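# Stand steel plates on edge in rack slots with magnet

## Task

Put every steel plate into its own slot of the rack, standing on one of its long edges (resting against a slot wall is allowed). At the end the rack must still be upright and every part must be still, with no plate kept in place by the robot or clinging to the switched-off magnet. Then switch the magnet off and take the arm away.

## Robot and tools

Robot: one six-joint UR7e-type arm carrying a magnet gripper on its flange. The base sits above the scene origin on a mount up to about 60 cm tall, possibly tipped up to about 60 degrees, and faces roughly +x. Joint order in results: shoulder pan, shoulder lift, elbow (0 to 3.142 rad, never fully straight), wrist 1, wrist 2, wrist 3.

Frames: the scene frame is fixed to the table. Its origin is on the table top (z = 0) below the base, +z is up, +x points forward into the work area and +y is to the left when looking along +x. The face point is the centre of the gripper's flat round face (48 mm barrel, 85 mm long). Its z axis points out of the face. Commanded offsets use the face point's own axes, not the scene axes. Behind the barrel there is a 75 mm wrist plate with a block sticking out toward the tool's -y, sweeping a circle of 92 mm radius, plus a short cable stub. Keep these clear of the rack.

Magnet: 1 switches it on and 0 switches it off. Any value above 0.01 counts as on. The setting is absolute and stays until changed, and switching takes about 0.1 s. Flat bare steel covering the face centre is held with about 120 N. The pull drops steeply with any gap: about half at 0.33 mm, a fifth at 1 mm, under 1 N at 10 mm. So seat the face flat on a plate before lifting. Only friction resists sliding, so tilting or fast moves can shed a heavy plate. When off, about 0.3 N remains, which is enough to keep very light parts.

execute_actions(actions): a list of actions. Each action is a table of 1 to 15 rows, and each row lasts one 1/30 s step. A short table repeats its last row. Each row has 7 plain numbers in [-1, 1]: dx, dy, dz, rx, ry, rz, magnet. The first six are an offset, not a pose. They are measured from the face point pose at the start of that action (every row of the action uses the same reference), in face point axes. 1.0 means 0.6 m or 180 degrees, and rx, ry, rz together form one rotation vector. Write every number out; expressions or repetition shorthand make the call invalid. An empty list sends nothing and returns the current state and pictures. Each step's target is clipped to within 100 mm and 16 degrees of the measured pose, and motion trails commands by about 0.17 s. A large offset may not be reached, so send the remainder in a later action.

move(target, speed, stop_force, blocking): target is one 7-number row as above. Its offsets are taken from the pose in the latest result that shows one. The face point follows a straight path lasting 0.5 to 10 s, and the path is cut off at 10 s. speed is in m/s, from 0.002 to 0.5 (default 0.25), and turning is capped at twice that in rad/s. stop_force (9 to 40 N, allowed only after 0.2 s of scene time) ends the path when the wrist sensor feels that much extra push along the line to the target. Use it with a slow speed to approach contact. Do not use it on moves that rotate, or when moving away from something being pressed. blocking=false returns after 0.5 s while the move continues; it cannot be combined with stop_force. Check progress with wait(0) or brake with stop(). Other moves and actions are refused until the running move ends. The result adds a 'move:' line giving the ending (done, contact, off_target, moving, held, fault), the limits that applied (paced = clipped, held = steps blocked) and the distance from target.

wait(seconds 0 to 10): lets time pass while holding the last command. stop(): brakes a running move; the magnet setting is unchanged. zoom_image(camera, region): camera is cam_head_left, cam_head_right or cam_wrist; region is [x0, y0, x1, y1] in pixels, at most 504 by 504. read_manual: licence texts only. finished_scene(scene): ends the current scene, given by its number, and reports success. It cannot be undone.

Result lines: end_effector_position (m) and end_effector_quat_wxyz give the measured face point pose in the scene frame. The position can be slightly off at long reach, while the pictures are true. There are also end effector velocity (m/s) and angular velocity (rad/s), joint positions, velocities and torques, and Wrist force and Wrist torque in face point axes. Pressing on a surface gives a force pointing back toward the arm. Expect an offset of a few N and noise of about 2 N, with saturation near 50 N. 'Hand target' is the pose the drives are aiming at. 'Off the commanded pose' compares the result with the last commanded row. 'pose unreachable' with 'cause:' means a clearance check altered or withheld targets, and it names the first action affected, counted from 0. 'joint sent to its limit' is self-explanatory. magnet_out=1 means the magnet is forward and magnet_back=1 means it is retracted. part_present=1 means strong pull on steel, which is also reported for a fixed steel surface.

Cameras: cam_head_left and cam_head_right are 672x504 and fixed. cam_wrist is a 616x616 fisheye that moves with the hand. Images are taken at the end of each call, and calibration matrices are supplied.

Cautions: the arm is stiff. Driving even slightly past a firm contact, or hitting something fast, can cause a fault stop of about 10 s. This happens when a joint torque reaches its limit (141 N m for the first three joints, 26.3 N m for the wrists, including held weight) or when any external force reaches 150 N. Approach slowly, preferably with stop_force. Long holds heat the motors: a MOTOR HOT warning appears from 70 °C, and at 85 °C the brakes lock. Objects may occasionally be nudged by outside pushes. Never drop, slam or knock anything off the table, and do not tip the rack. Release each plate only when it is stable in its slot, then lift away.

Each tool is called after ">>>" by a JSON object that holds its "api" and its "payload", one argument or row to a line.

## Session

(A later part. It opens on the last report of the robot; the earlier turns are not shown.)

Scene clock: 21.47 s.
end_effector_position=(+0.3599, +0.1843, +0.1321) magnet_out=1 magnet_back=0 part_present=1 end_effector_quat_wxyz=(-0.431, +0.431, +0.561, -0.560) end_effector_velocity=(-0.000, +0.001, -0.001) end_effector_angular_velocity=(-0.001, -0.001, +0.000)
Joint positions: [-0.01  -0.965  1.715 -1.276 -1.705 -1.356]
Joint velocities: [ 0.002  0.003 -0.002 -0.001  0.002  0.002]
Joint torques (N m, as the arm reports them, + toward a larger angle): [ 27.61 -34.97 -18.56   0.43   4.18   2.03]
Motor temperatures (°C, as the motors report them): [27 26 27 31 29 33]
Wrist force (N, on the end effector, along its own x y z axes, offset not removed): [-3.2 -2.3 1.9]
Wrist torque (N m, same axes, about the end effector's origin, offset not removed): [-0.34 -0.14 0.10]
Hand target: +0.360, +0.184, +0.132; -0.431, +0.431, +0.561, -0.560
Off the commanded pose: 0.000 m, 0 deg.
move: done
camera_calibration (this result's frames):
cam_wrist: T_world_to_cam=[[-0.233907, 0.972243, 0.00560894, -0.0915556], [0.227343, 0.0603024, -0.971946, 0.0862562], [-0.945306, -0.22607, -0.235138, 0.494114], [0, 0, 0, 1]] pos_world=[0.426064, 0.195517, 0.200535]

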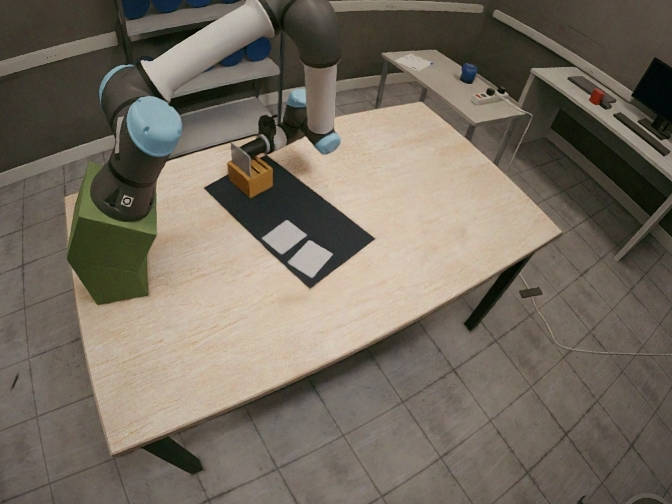

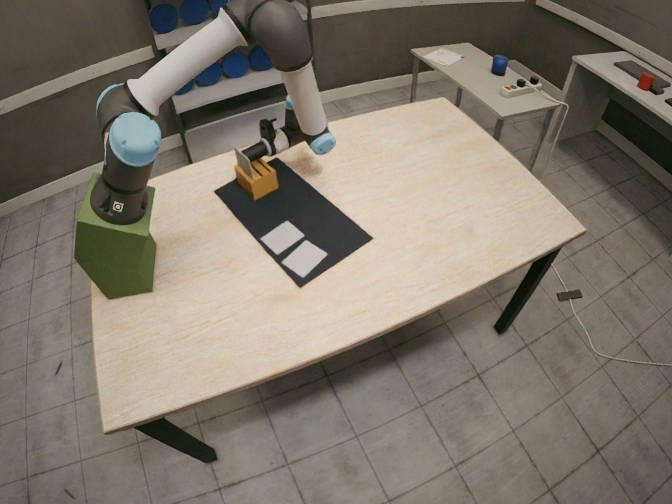

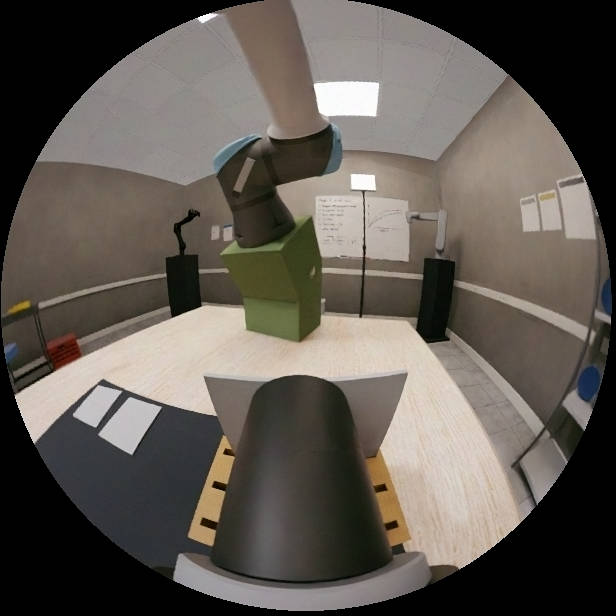

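>>> {"api": "move", "payload": {
  "target": [-0.008,0.006,0.002,0,0,0,1],
  "speed": 0.05
}}

>>> {"api": "zoom_image", "payload": {
  "camera": "cam_head_left",
  "region": [220, 145, 275, 195]
}}

>>> {"api": "zoom_image", "payload": {
  "camera": "cam_head_right",
  "region": [225, 145, 280, 195]
}}

>>> {"api": "zoom_image", "payload": {
  "camera": "cam_wrist",
  "region": [200, 410, 410, 510]
}}

Scene clock: 23.00 s.
end_effector_position=(+0.3600, +0.1795, +0.1286) magnet_out=1 magnet_back=0 part_present=1 end_effector_quat_wxyz=(-0.431, +0.431, +0.561, -0.560) end_effector_velocity=(+0.000, -0.001, -0.001) end_effector_angular_velocity=(-0.000, -0.001, -0.000)
Joint positions: [-0.019 -0.962  1.717 -1.282 -1.713 -1.361]
Joint velocities: [-0.002  0.001 -0.    -0.002 -0.002 -0.001]
Joint torques (N m, as the arm reports them, + toward a larger angle): [  7.48 -37.96   9.57   1.03  -2.3   -2.93]
Motor temperatures (°C, as the motors report them): [27 26 27 31 29 33]
Wrist force (N, on the end effector, along its own x y z axes, offset not removed): [0.9 -3.4 -0.7]
Wrist torque (N m, same axes, about the end effector's origin, offset not removed): [-0.67 -0.05 -0.12]
Hand target: +0.360, +0.179, +0.129; -0.431, +0.431, +0.561, -0.560
Off the commanded pose: 0.000 m, 0 deg.
move: done
camera_calibration (this result's frames):
cam_wrist: T_world_to_cam=[[-0.233915, 0.972241, 0.00559551, -0.0868038], [0.227365, 0.0602965, -0.971941, 0.0830864], [-0.945298, -0.22608, -0.235158, 0.492272], [0, 0, 0, 1]] pos_world=[0.426148, 0.190677, 0.197002]

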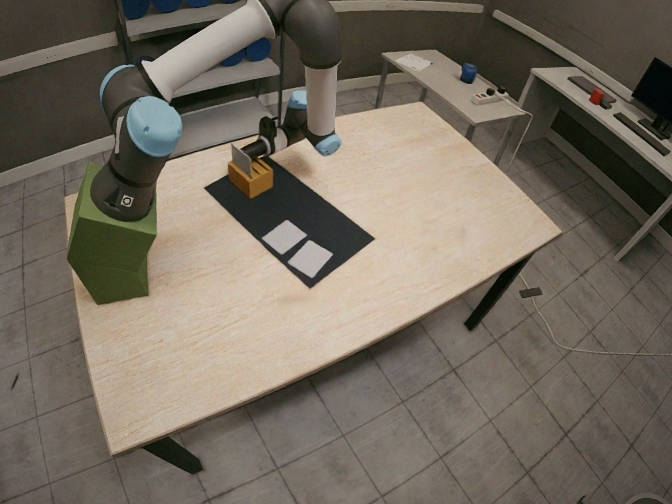

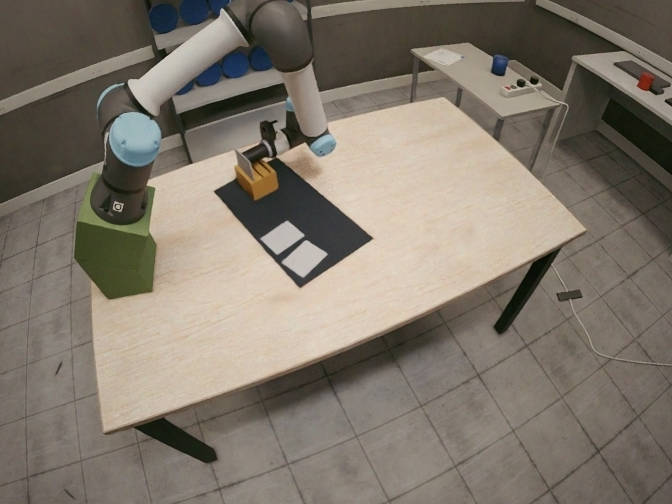

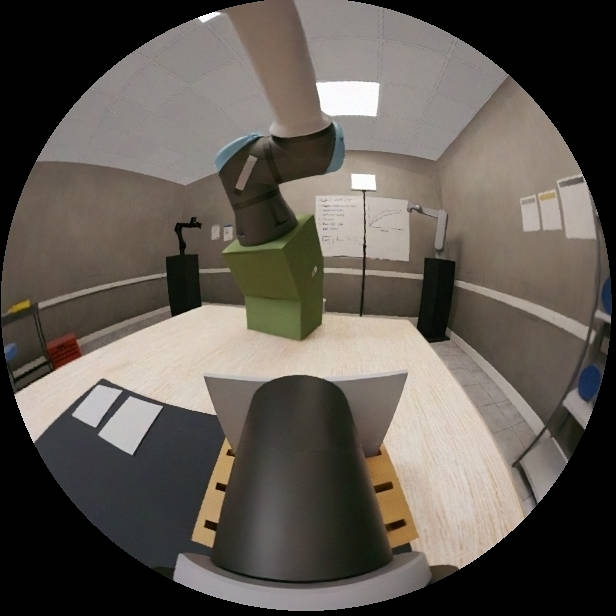

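Region (220, 145, 275, 195) of cam_head_left's 672x504 image, scaled by 9.164, with more detail than that image has; it fills the top 458 rows of this view, and the rest is white.

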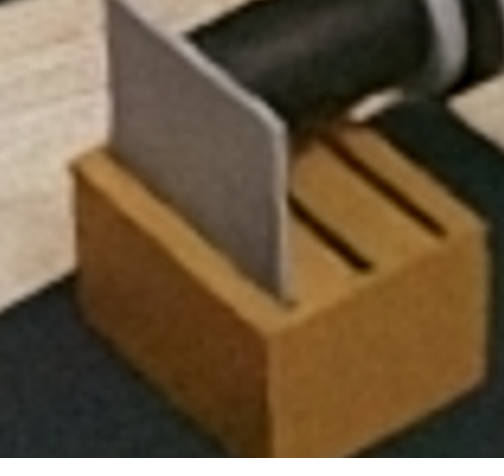

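Region (225, 145, 280, 195) of cam_head_right's 672x504 image, scaled by 9.164, with more detail than that image has; it fills the top 458 rows of this view, and the rest is white.

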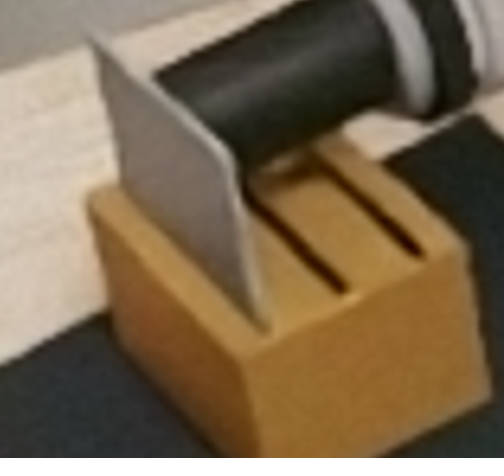

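Region (200, 410, 410, 510) of cam_wrist's 616x616 image, scaled by 2.400, with more detail than that image has; it fills the top 240 rows of this view, and the rest is white.

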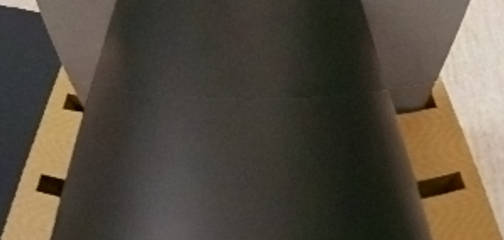

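>>> {"api": "move", "payload": {
  "target": [-0.002,0.015,0.001,0,0,0,1],
  "speed": 0.005,
  "stop_force": 10
}}

>>> {"api": "zoom_image", "payload": {
  "camera": "cam_head_left",
  "region": [220, 145, 275, 195]
}}

>>> {"api": "zoom_image", "payload": {
  "camera": "cam_wrist",
  "region": [200, 410, 410, 510]
}}

Scene clock: 26.10 s.
end_effector_position=(+0.3598, +0.1782, +0.1197) magnet_out=1 magnet_back=0 part_present=1 end_effector_quat_wxyz=(-0.431, +0.431, +0.561, -0.560) end_effector_velocity=(+0.000, -0.000, -0.000) end_effector_angular_velocity=(-0.000, -0.001, -0.000)
Joint positions: [-0.025 -0.944  1.71  -1.293 -1.718 -1.364]
Joint velocities: [-0.     0.    -0.001 -0.001 -0.     0.   ]
Joint torques (N m, as the arm reports them, + toward a larger angle): [  6.85 -35.19 -19.22   1.03  -2.06  -2.68]
Motor temperatures (°C, as the motors report them): [27 26 27 31 29 33]
Wrist force (N, on the end effector, along its own x y z axes, offset not removed): [1.8 -2.9 1.1]
Wrist torque (N m, same axes, about the end effector's origin, offset not removed): [-0.67 -0.15 -0.21]
Hand target: +0.360, +0.178, +0.120; -0.431, +0.431, +0.561, -0.560
Off the commanded pose: 0.000 m, 0 deg.
move: done
camera_calibration (this result's frames):
cam_wrist: T_world_to_cam=[[-0.233918, 0.97224, 0.00558766, -0.0855465], [0.227372, 0.060291, -0.97194, 0.0745297], [-0.945296, -0.226084, -0.235163, 0.489625], [0, 0, 0, 1]] pos_world=[0.425883, 0.189375, 0.188058]

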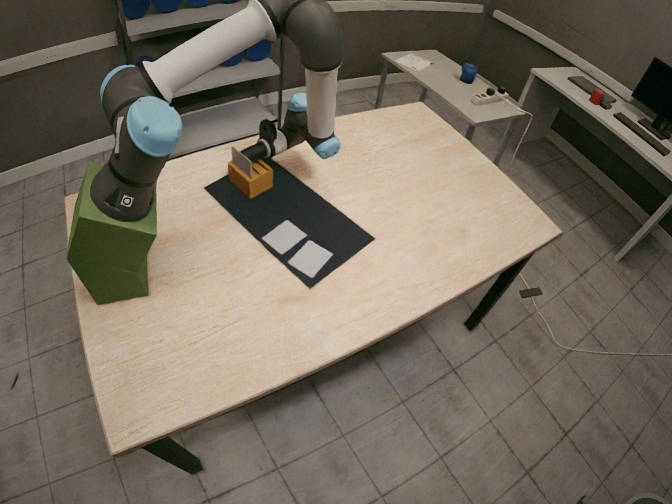

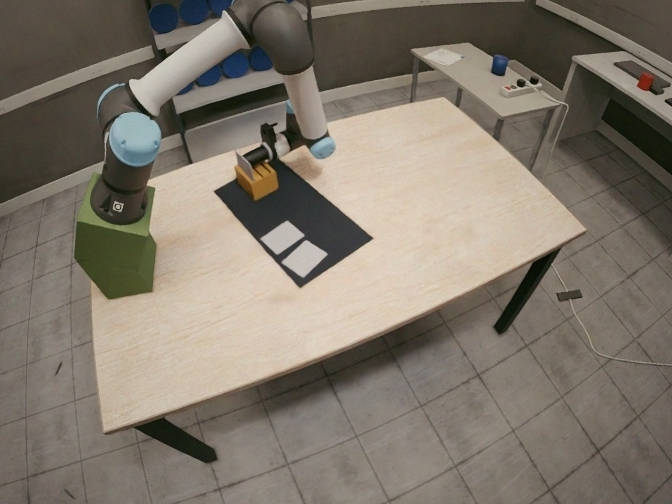

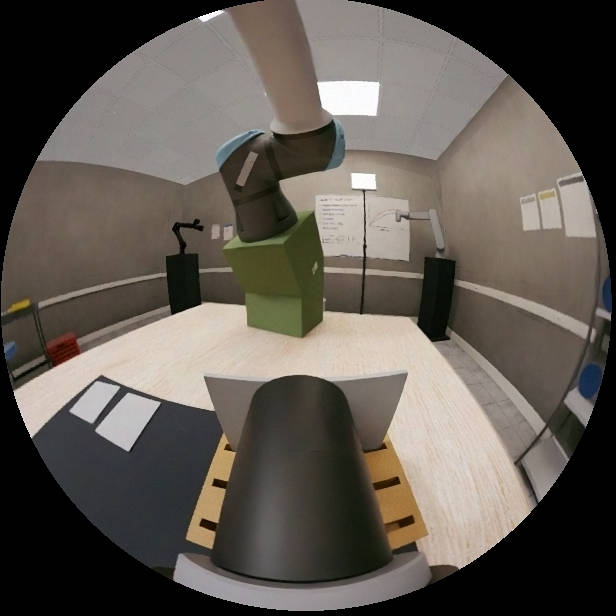

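Region (220, 145, 275, 195) of cam_head_left's 672x504 image, scaled by 9.164, with more detail than that image has; it fills the top 458 rows of this view, and the rest is white.

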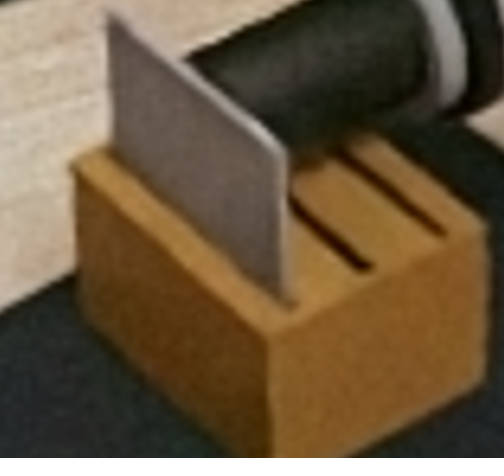

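Region (200, 410, 410, 510) of cam_wrist's 616x616 image, scaled by 2.400, with more detail than that image has; it fills the top 240 rows of this view, and the rest is white.

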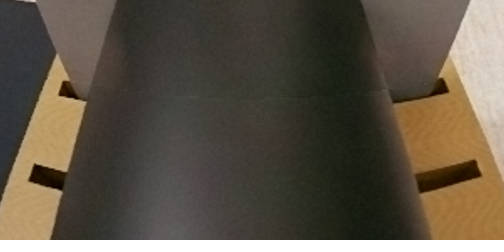

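>>> {"api": "move", "payload": {
  "target": [0,0.027,0,0,0,0,1],
  "speed": 0.012,
  "stop_force": 10
}}

>>> {"api": "zoom_image", "payload": {
  "camera": "cam_head_right",
  "region": [225, 135, 295, 195]
}}

Scene clock: 27.53 s.
end_effector_position=(+0.3600, +0.1781, +0.1123) magnet_out=1 magnet_back=0 part_present=1 end_effector_quat_wxyz=(-0.431, +0.432, +0.561, -0.560) end_effector_velocity=(-0.001, -0.001, +0.004) end_effector_angular_velocity=(+0.001, +0.007, +0.001)
Joint positions: [-0.027 -0.928  1.701 -1.301 -1.72  -1.365]
Joint velocities: [ 0.    -0.006  0.006  0.007  0.    -0.002]
Joint torques (N m, as the arm reports them, + toward a larger angle): [ 24.14 -58.44  11.26   4.02  -1.03   1.23]
Motor temperatures (°C, as the motors report them): [27 26 27 31 29 33]
Wrist force (N, on the end effector, along its own x y z axes, offset not removed): [-0.7 -1.8 0.5]
Wrist torque (N m, same axes, about the end effector's origin, offset not removed): [-0.47 0.06 -0.19]
Hand target: +0.360, +0.178, +0.113; -0.431, +0.431, +0.561, -0.560
Off the commanded pose: 0.009 m, 0 deg.
move: contact
camera_calibration (this result's frames):
cam_wrist: T_world_to_cam=[[-0.233775, 0.972275, 0.00556382, -0.08543], [0.227915, 0.0603613, -0.971808, 0.0670941], [-0.945201, -0.225916, -0.235707, 0.488089], [0, 0, 0, 1]] pos_world=[0.426079, 0.189279, 0.180724]

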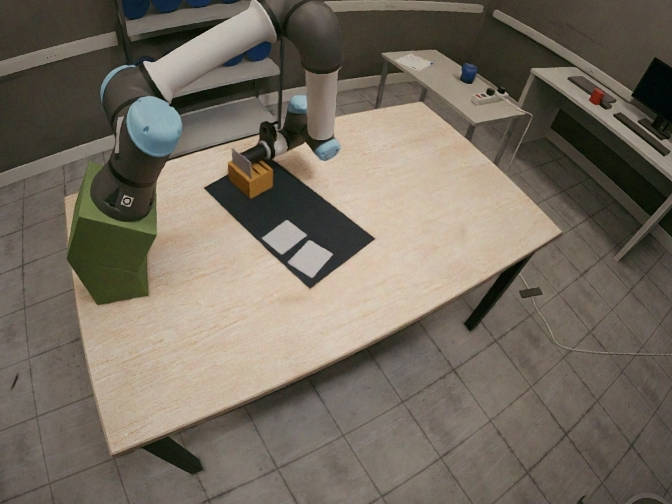

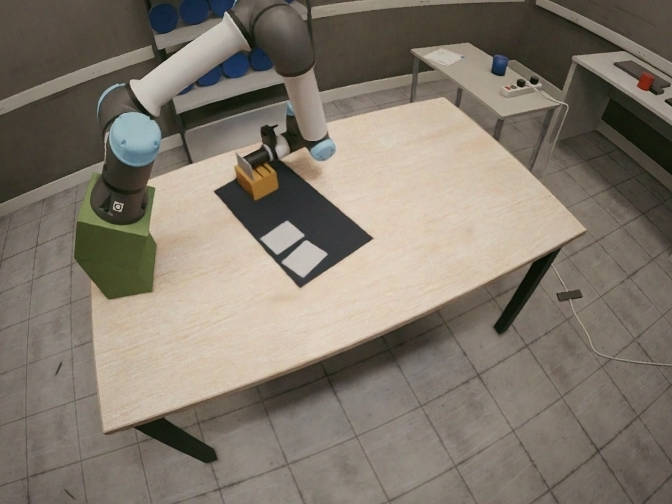

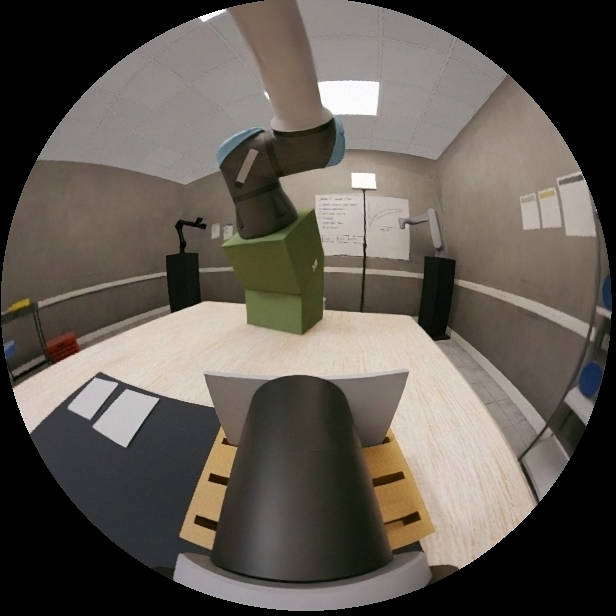

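Region (225, 135, 295, 195) of cam_head_right's 672x504 image, scaled by 7.200, with more detail than that image has; it fills the top 432 rows of this view, and the rest is white.

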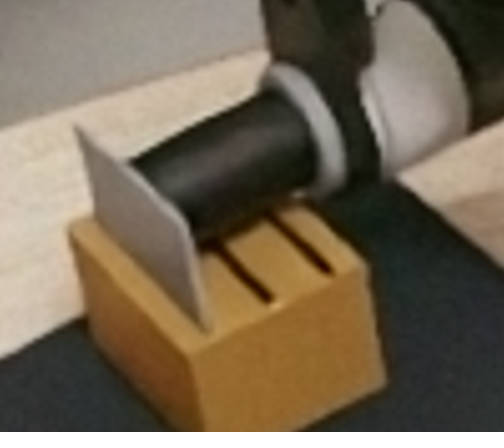

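>>> {"api": "execute_actions", "payload": {
  "actions": [
    [[0,0,0,0,0,0,0],[0,0,0,0,0,0,0],[0,0,0,0,0,0,0],[0,0,0,0,0,0,0],[0,0,0,0,0,0,0],[0,0,0,0,0,0,0],[0,0,-0.003,0,0,0,0],[0,0,-0.007,0,0,0,0],[0,0,-0.012,0,0,0,0],[0,0,-0.017,0,0,0,0],[0,0,-0.021,0,0,0,0],[0,0,-0.025,0,0,0,0]]
  ]
}}

>>> {"api": "move", "payload": {
  "target": [0,-0.096,-0.01,0,0,0,0]
}}

>>> {"api": "move", "payload": {
  "target": [-0.367,0.05,0.085,-0.387,0.381,0.381,0],
  "speed": 0.5
}}

Scene clock: 29.10 s.
end_effector_position=(+0.3716, +0.1812, +0.1124) magnet_out=0 magnet_back=1 part_present=0 end_effector_quat_wxyz=(-0.431, +0.432, +0.561, -0.560) end_effector_velocity=(+0.033, +0.009, +0.000) end_effector_angular_velocity=(-0.002, -0.001, -0.001)
Joint positions: [-0.024 -0.92   1.664 -1.272 -1.718 -1.364]
Joint velocities: [ 0.009  0.026 -0.107  0.081  0.008  0.007]
Joint torques (N m, as the arm reports them, + toward a larger angle): [ 25.46 -41.75 -18.43   3.72   2.76   2.4 ]
Motor temperatures (°C, as the motors report them): [27 26 27 31 29 33]
Wrist force (N, on the end effector, along its own x y z axes, offset not removed): [-1.4 -1.8 0.1]
Wrist torque (N m, same axes, about the end effector's origin, offset not removed): [-0.29 0.21 -0.08]
Hand target: +0.374, +0.182, +0.112; -0.431, +0.432, +0.561, -0.560
Off the commanded pose: 0.003 m, 0 deg.
camera_calibration (this result's frames):
cam_wrist: T_world_to_cam=[[-0.233661, 0.972302, 0.00559931, -0.0857075], [0.228237, 0.0604454, -0.971727, 0.0641917], [-0.945151, -0.225777, -0.236039, 0.499788], [0, 0, 0, 1]] pos_world=[0.437698, 0.192294, 0.180826]

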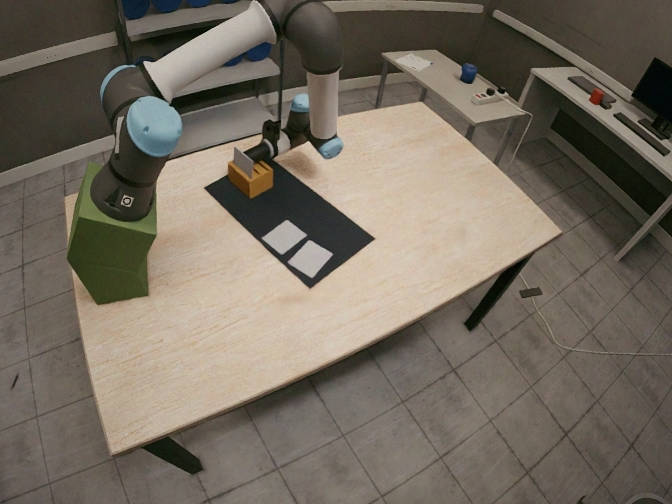

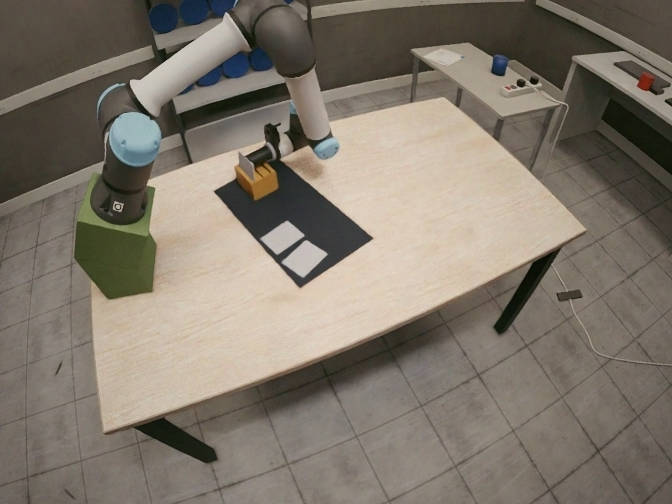

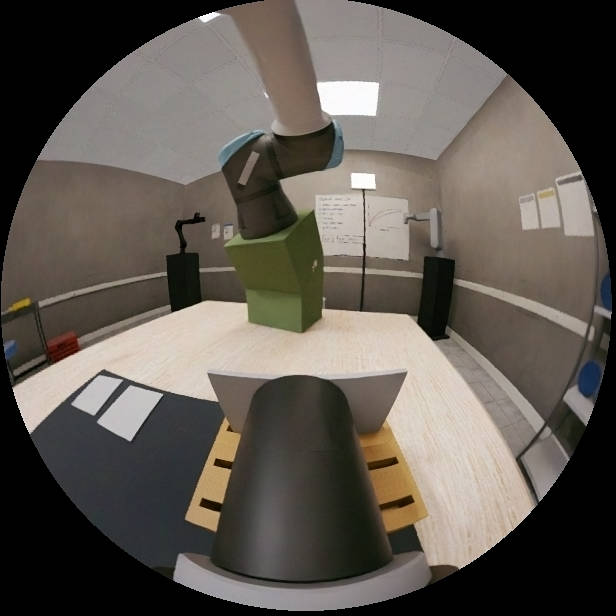

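Scene clock: 30.00 s.
end_effector_position=(+0.3773, +0.1827, +0.1699) magnet_out=0 magnet_back=1 part_present=0 end_effector_quat_wxyz=(-0.431, +0.432, +0.561, -0.560) end_effector_velocity=(+0.000, +0.000, +0.001) end_effector_angular_velocity=(-0.001, +0.001, +0.000)
Joint positions: [-0.002 -1.037  1.703 -1.193 -1.699 -1.352]
Joint velocities: [ 0.001 -0.001 -0.     0.003  0.     0.001]
Joint torques (N m, as the arm reports them, + toward a larger angle): [ 27.23 -54.5    7.36   4.06   3.05   2.19]
Motor temperatures (°C, as the motors report them): [27 26 27 31 29 33]
Wrist force (N, on the end effector, along its own x y z axes, offset not removed): [1.4 -0.4 -0.6]
Wrist torque (N m, same axes, about the end effector's origin, offset not removed): [-0.09 0.13 -0.03]
Hand target: +0.377, +0.183, +0.170; -0.431, +0.432, +0.561, -0.560
Off the commanded pose: 0.000 m, 0 deg.
move: done
camera_calibration (this result's frames):
cam_wrist: T_world_to_cam=[[-0.233649, 0.972305, 0.00563108, -0.0861711], [0.228189, 0.0604625, -0.971738, 0.118719], [-0.945166, -0.225761, -0.235996, 0.519085], [0, 0, 0, 1]] pos_world=[0.443397, 0.193796, 0.238351]

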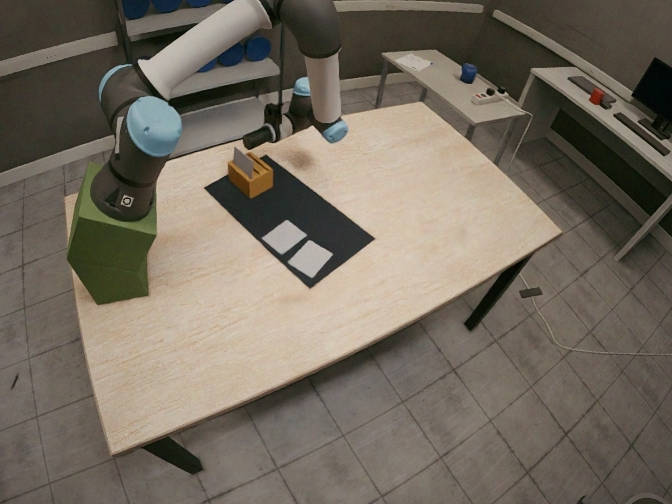

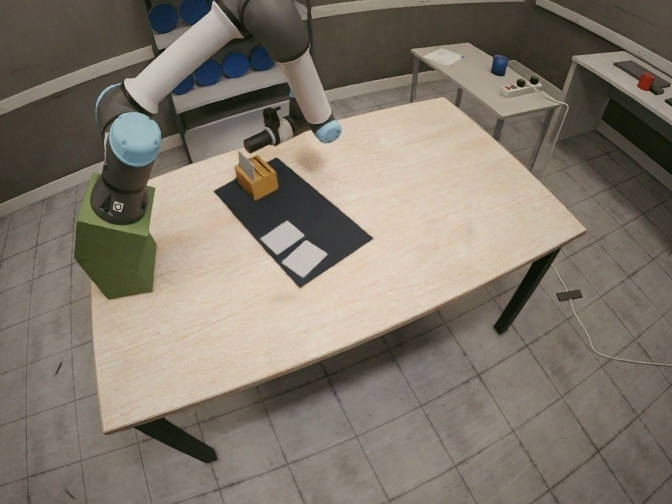

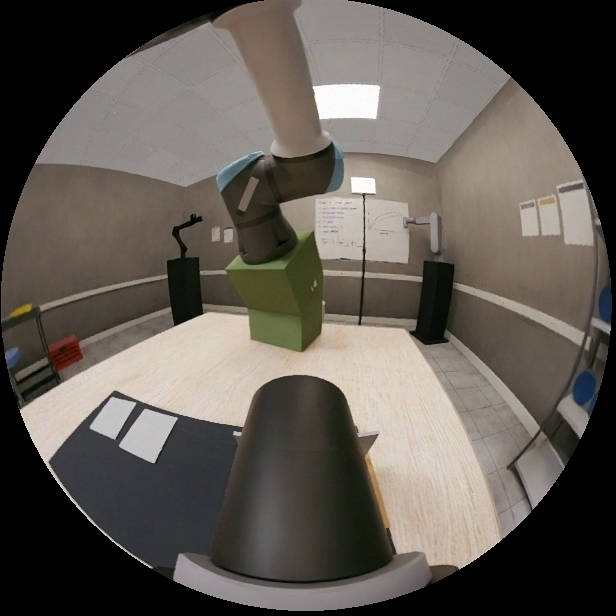

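Scene clock: 32.73 s.
end_effector_position=(+0.3853, -0.0437, +0.1400) magnet_out=0 magnet_back=1 part_present=0 end_effector_quat_wxyz=(-0.001, +0.990, +0.139, +0.001) end_effector_velocity=(+0.001, -0.001, -0.001) end_effector_angular_velocity=(-0.007, -0.012, -0.001)
Joint positions: [-0.76  -1.494  2.713 -3.35  -1.371 -0.788]
Joint velocities: [-0.001  0.012  0.002 -0.028  0.001  0.003]
Joint torques (N m, as the arm reports them, + toward a larger angle): [ -2.36 -18.27  16.1   -4.59   2.48   2.16]
Motor temperatures (°C, as the motors report them): [27 26 27 31 29 33]
Wrist force (N, on the end effector, along its own x y z axes, offset not removed): [-1.9 -3.7 -0.1]
Wrist torque (N m, same axes, about the end effector's origin, offset not removed): [-0.58 0.36 0.03]
Hand target: +0.385, -0.044, +0.140; -0.001, +0.990, +0.138, +0.001
Off the commanded pose: 0.001 m, 0 deg.
move: done
camera_calibration (this result's frames):
cam_wrist: T_world_to_cam=[[0.959882, 0.27925, 0.0254359, -0.356932], [0.266085, -0.935722, 0.231568, -0.125046], [0.0884663, -0.21551, -0.972486, 0.173764], [0, 0, 0, 1]] pos_world=[0.360513, 0.0201128, 0.207018]

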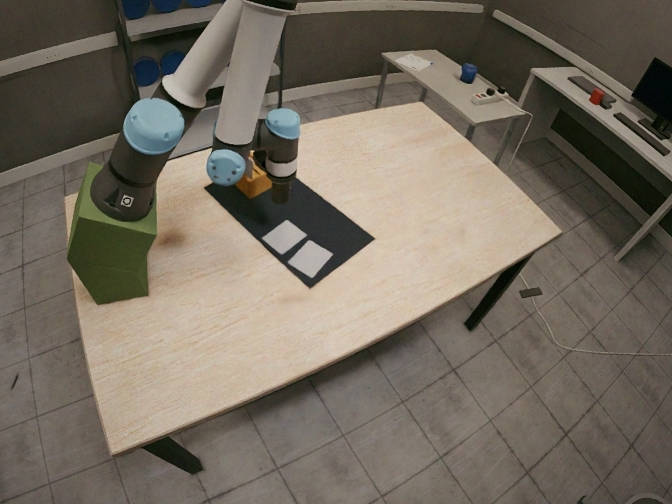

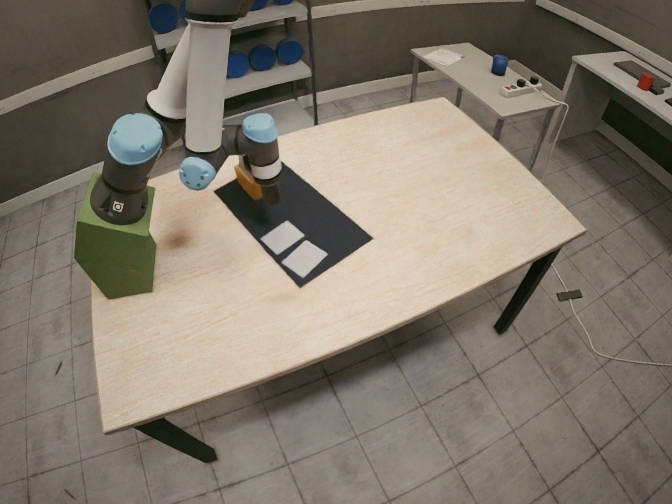

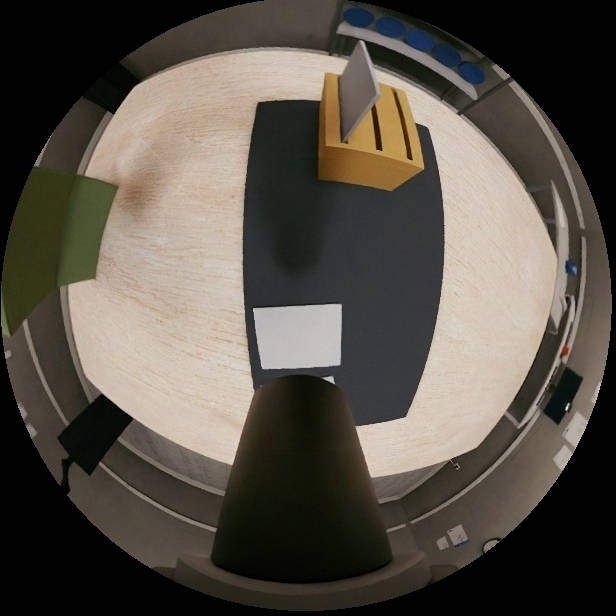

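>>> {"api": "move", "payload": {
  "target": [-0.004,0,0.211,0,0,-0.017,0],
  "speed": 0.3
}}

Scene clock: 37.37 s.
end_effector_position=(+0.3828, -0.0440, +0.0134) magnet_out=0 magnet_back=1 part_present=0 end_effector_quat_wxyz=(-0.001, +0.986, +0.165, +0.001) end_effector_velocity=(+0.000, -0.000, -0.002) end_effector_angular_velocity=(-0.000, -0.000, +0.001)
Joint positions: [-0.688 -0.927  2.528 -3.743 -1.41  -0.78 ]
Joint velocities: [ 0.001  0.006 -0.004 -0.003 -0.001 -0.001]
Joint torques (N m, as the arm reports them, + toward a larger angle): [ 11.53 -25.03  -3.29  -4.6   -2.53   2.61]
Motor temperatures (°C, as the motors report them): [27 26 27 31 29 33]
Wrist force (N, on the end effector, along its own x y z axes, offset not removed): [-0.1 1.3 1.1]
Wrist torque (N m, same axes, about the end effector's origin, offset not removed): [0.15 0.05 -0.13]
Hand target: +0.383, -0.044, +0.013; -0.001, +0.986, +0.165, +0.001
Off the commanded pose: 0.000 m, 0 deg.
move: done
camera_calibration (this result's frames):
cam_wrist: T_world_to_cam=[[0.94363, 0.33002, 0.0254806, -0.342772], [0.315585, -0.92023, 0.23148, -0.113651], [0.099841, -0.21039, -0.972506, 0.0466287], [0, 0, 0, 1]] pos_world=[0.354661, 0.0183466, 0.0803886]

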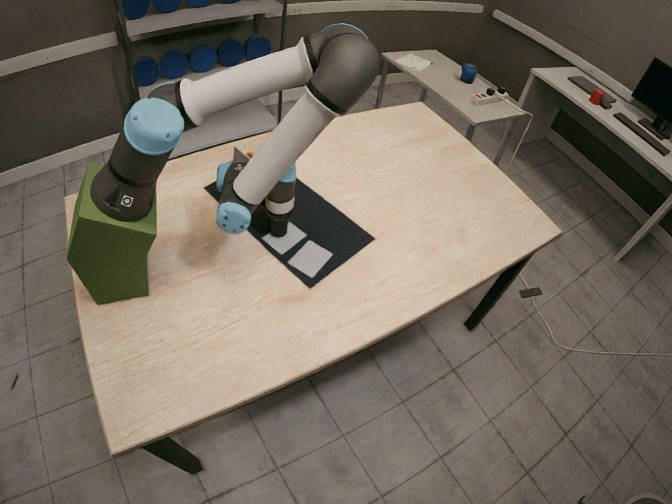

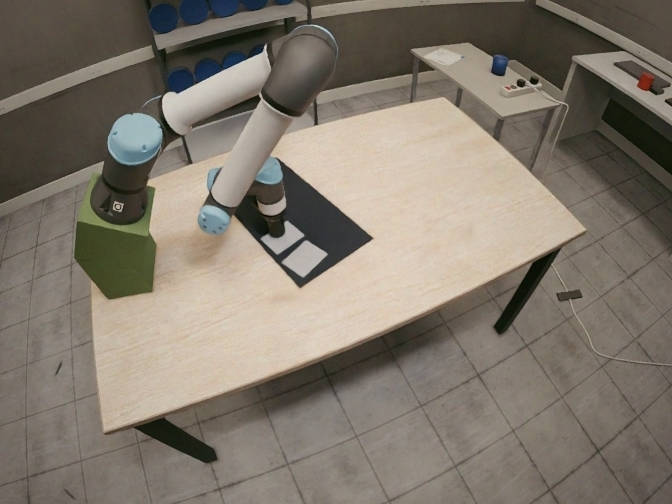

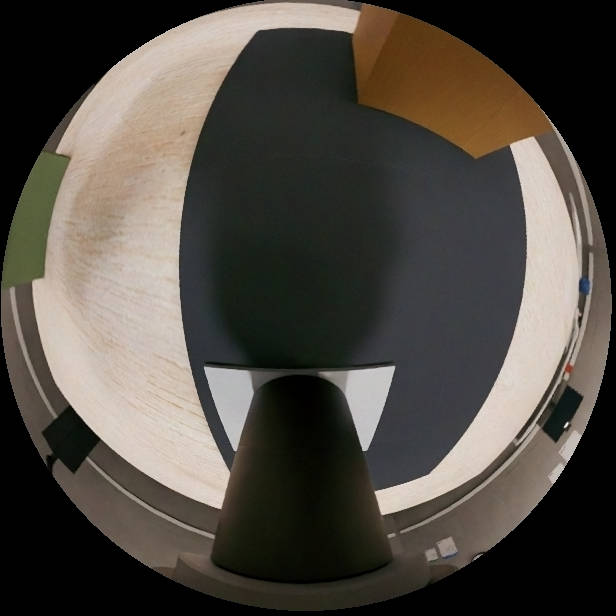

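>>> {"api": "move", "payload": {
  "target": [0,0,0.025,0,0,0,0],
  "speed": 0.006,
  "stop_force": 10
}}

>>> {"api": "execute_actions", "payload": {
  "actions": [
    [[0,0,-0.0005,0,0,0,1]]
  ]
}}

>>> {"api": "move", "payload": {
  "target": [0.12,0,-0.3,0,0,0.017,1],
  "speed": 0.35
}}

Scene clock: 39.87 s.
end_effector_position=(+0.3829, -0.0441, +0.0050) magnet_out=0 magnet_back=1 part_present=0 end_effector_quat_wxyz=(-0.001, +0.986, +0.165, +0.001) end_effector_velocity=(+0.000, -0.000, +0.001) end_effector_angular_velocity=(+0.000, +0.001, -0.001)
Joint positions: [-0.683 -0.9    2.512 -3.754 -1.412 -0.776]
Joint velocities: [-0.001 -0.005  0.002  0.004  0.     0.001]
Joint torques (N m, as the arm reports them, + toward a larger angle): [ -4.01 -33.4   15.34   3.31   3.36  -1.95]
Motor temperatures (°C, as the motors report them): [27 26 27 31 29 33]
Wrist force (N, on the end effector, along its own x y z axes, offset not removed): [-5.7 -8.1 -50.0]
Wrist torque (N m, same axes, about the end effector's origin, offset not removed): [-1.79 -0.11 -0.05]
Hand target: +0.383, -0.044, +0.005; -0.001, +0.986, +0.165, +0.001
Off the commanded pose: 0.007 m, 0 deg.
move: contact
camera_calibration (this result's frames):
cam_wrist: T_world_to_cam=[[0.943606, 0.330078, 0.0256121, -0.342689], [0.315577, -0.920143, 0.231834, -0.111779], [0.10009, -0.210678, -0.972418, 0.038364], [0, 0, 0, 1]] pos_world=[0.354799, 0.0183438, 0.0719971]

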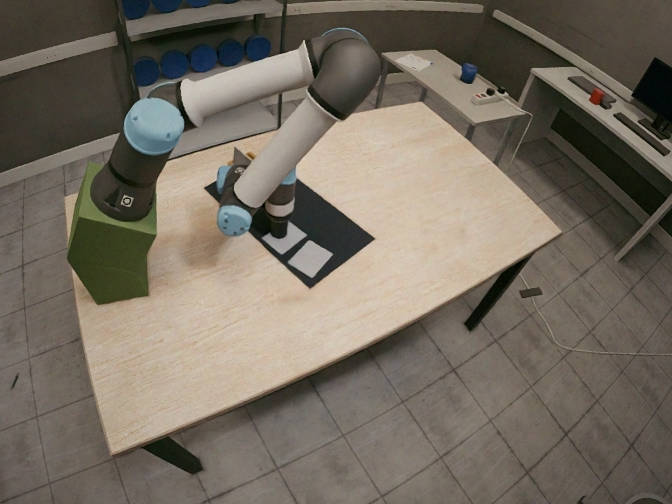

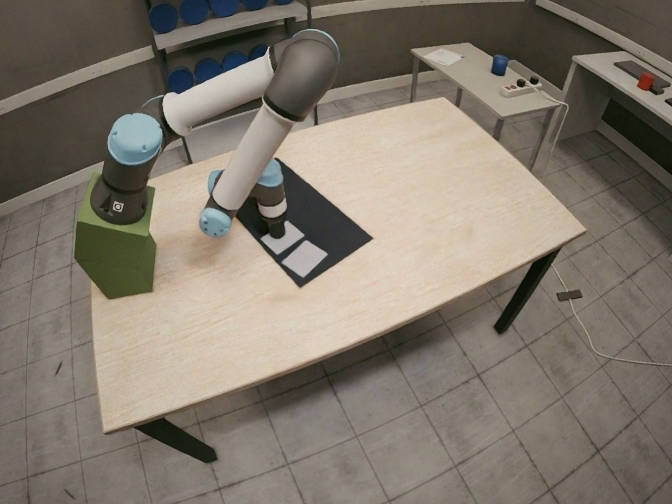

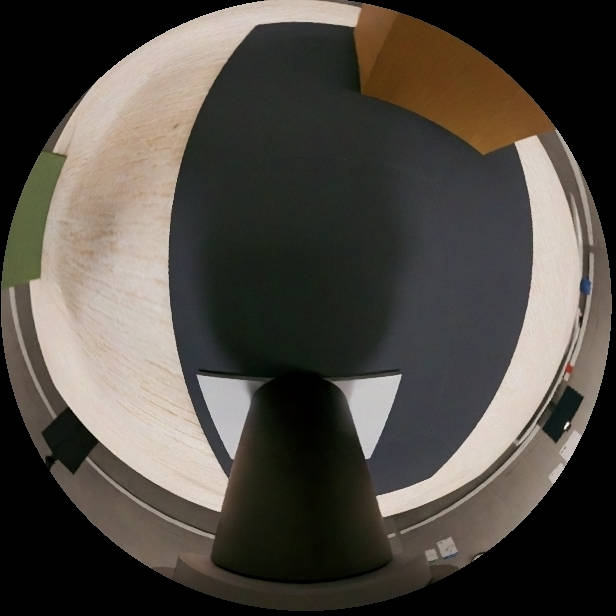

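Scene clock: 40.37 s.
end_effector_position=(+0.3829, -0.0440, +0.0053) magnet_out=1 magnet_back=0 part_present=1 end_effector_quat_wxyz=(-0.001, +0.986, +0.165, +0.001) end_effector_velocity=(-0.000, +0.000, +0.000) end_effector_angular_velocity=(+0.000, +0.000, -0.002)
Joint positions: [-0.684 -0.901  2.512 -3.753 -1.412 -0.776]
Joint velocities: [-0.    -0.     0.     0.     0.     0.002]
Joint torques (N m, as the arm reports them, + toward a larger angle): [ -4.43 -43.77  24.31  -1.86   1.97  -1.87]
Motor temperatures (°C, as the motors report them): [27 26 27 31 29 33]
Wrist force (N, on the end effector, along its own x y z axes, offset not removed): [-0.6 -2.0 1.4]
Wrist torque (N m, same axes, about the end effector's origin, offset not removed): [-0.38 0.13 0.01]
Hand target: +0.383, -0.044, +0.005; -0.001, +0.986, +0.165, +0.001
Off the commanded pose: 0.000 m, 0 deg.
camera_calibration (this result's frames):
cam_wrist: T_world_to_cam=[[0.943609, 0.330075, 0.0255535, -0.342683], [0.315601, -0.920169, 0.2317, -0.111826], [0.099992, -0.21057, -0.972452, 0.0386809], [0, 0, 0, 1]] pos_world=[0.354784, 0.0183578, 0.072282]

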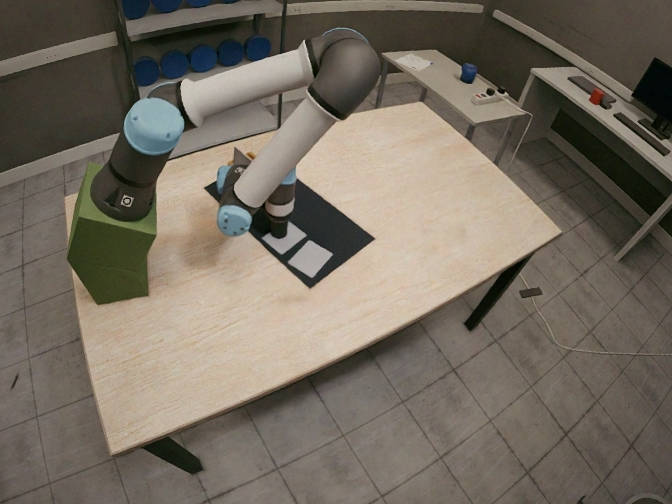

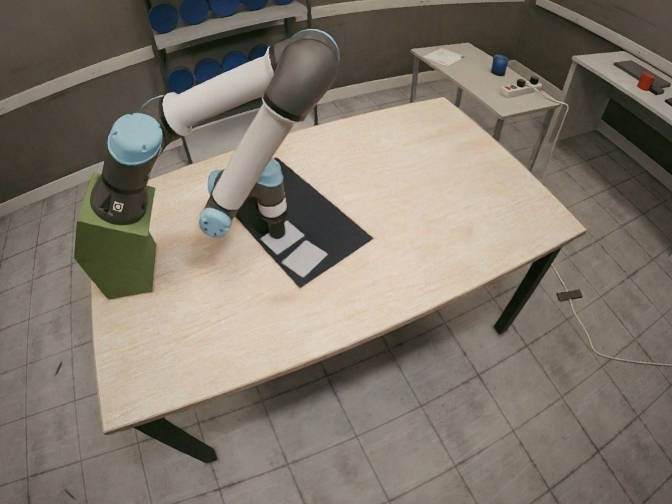

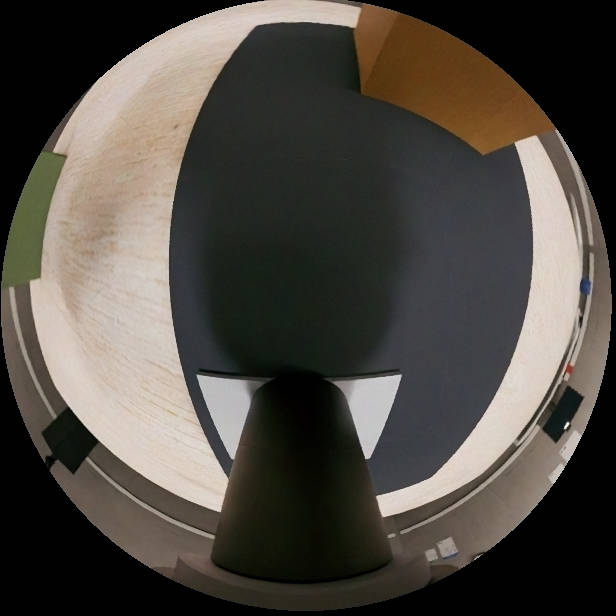

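Scene clock: 41.57 s.
end_effector_position=(+0.4511, -0.0208, +0.1855) magnet_out=1 magnet_back=0 part_present=1 end_effector_quat_wxyz=(-0.001, +0.990, +0.139, +0.001) end_effector_velocity=(+0.001, -0.000, +0.002) end_effector_angular_velocity=(+0.003, +0.007, +0.000)
Joint positions: [-0.606 -1.697  2.556 -3.011 -1.454 -0.657]
Joint velocities: [ 0.    -0.01  -0.007  0.025 -0.    -0.001]
Joint torques (N m, as the arm reports them, + toward a larger angle): [  2.62 -37.12 -17.35  -1.61  -2.83  -3.16]
Motor temperatures (°C, as the motors report them): [27 26 27 31 29 33]
Wrist force (N, on the end effector, along its own x y z axes, offset not removed): [0.3 -1.5 3.0]
Wrist torque (N m, same axes, about the end effector's origin, offset not removed): [-0.21 0.03 -0.07]
Hand target: +0.451, -0.021, +0.186; -0.001, +0.990, +0.139, +0.001
Off the commanded pose: 0.001 m, 0 deg.
move: done
camera_calibration (this result's frames):
cam_wrist: T_world_to_cam=[[0.959848, 0.279301, 0.0261277, -0.427822], [0.265961, -0.935691, 0.231836, -0.131696], [0.0891995, -0.215579, -0.972404, 0.216751], [0, 0, 0, 1]] pos_world=[0.426336, 0.0429909, 0.252479]

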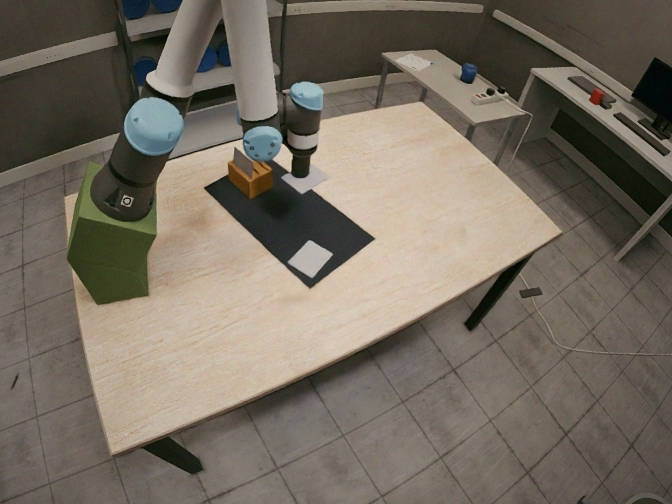

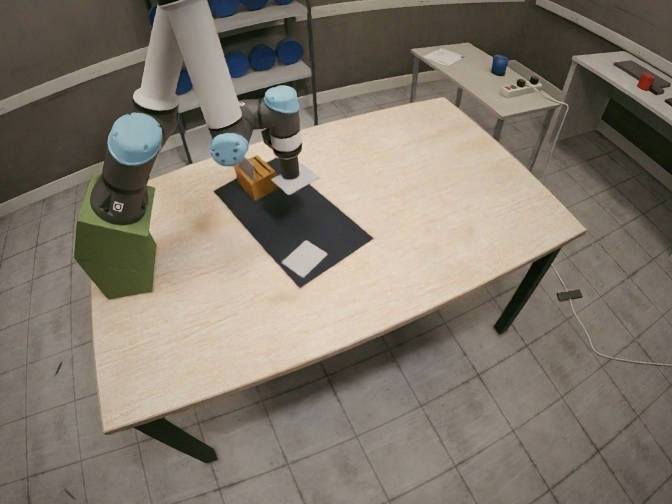

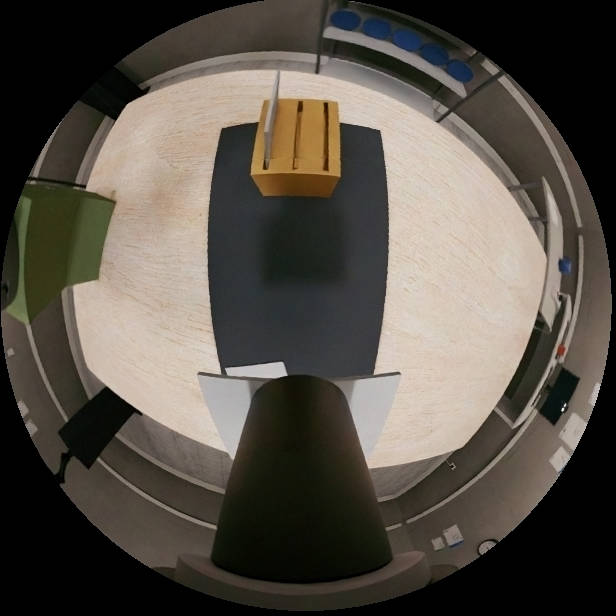

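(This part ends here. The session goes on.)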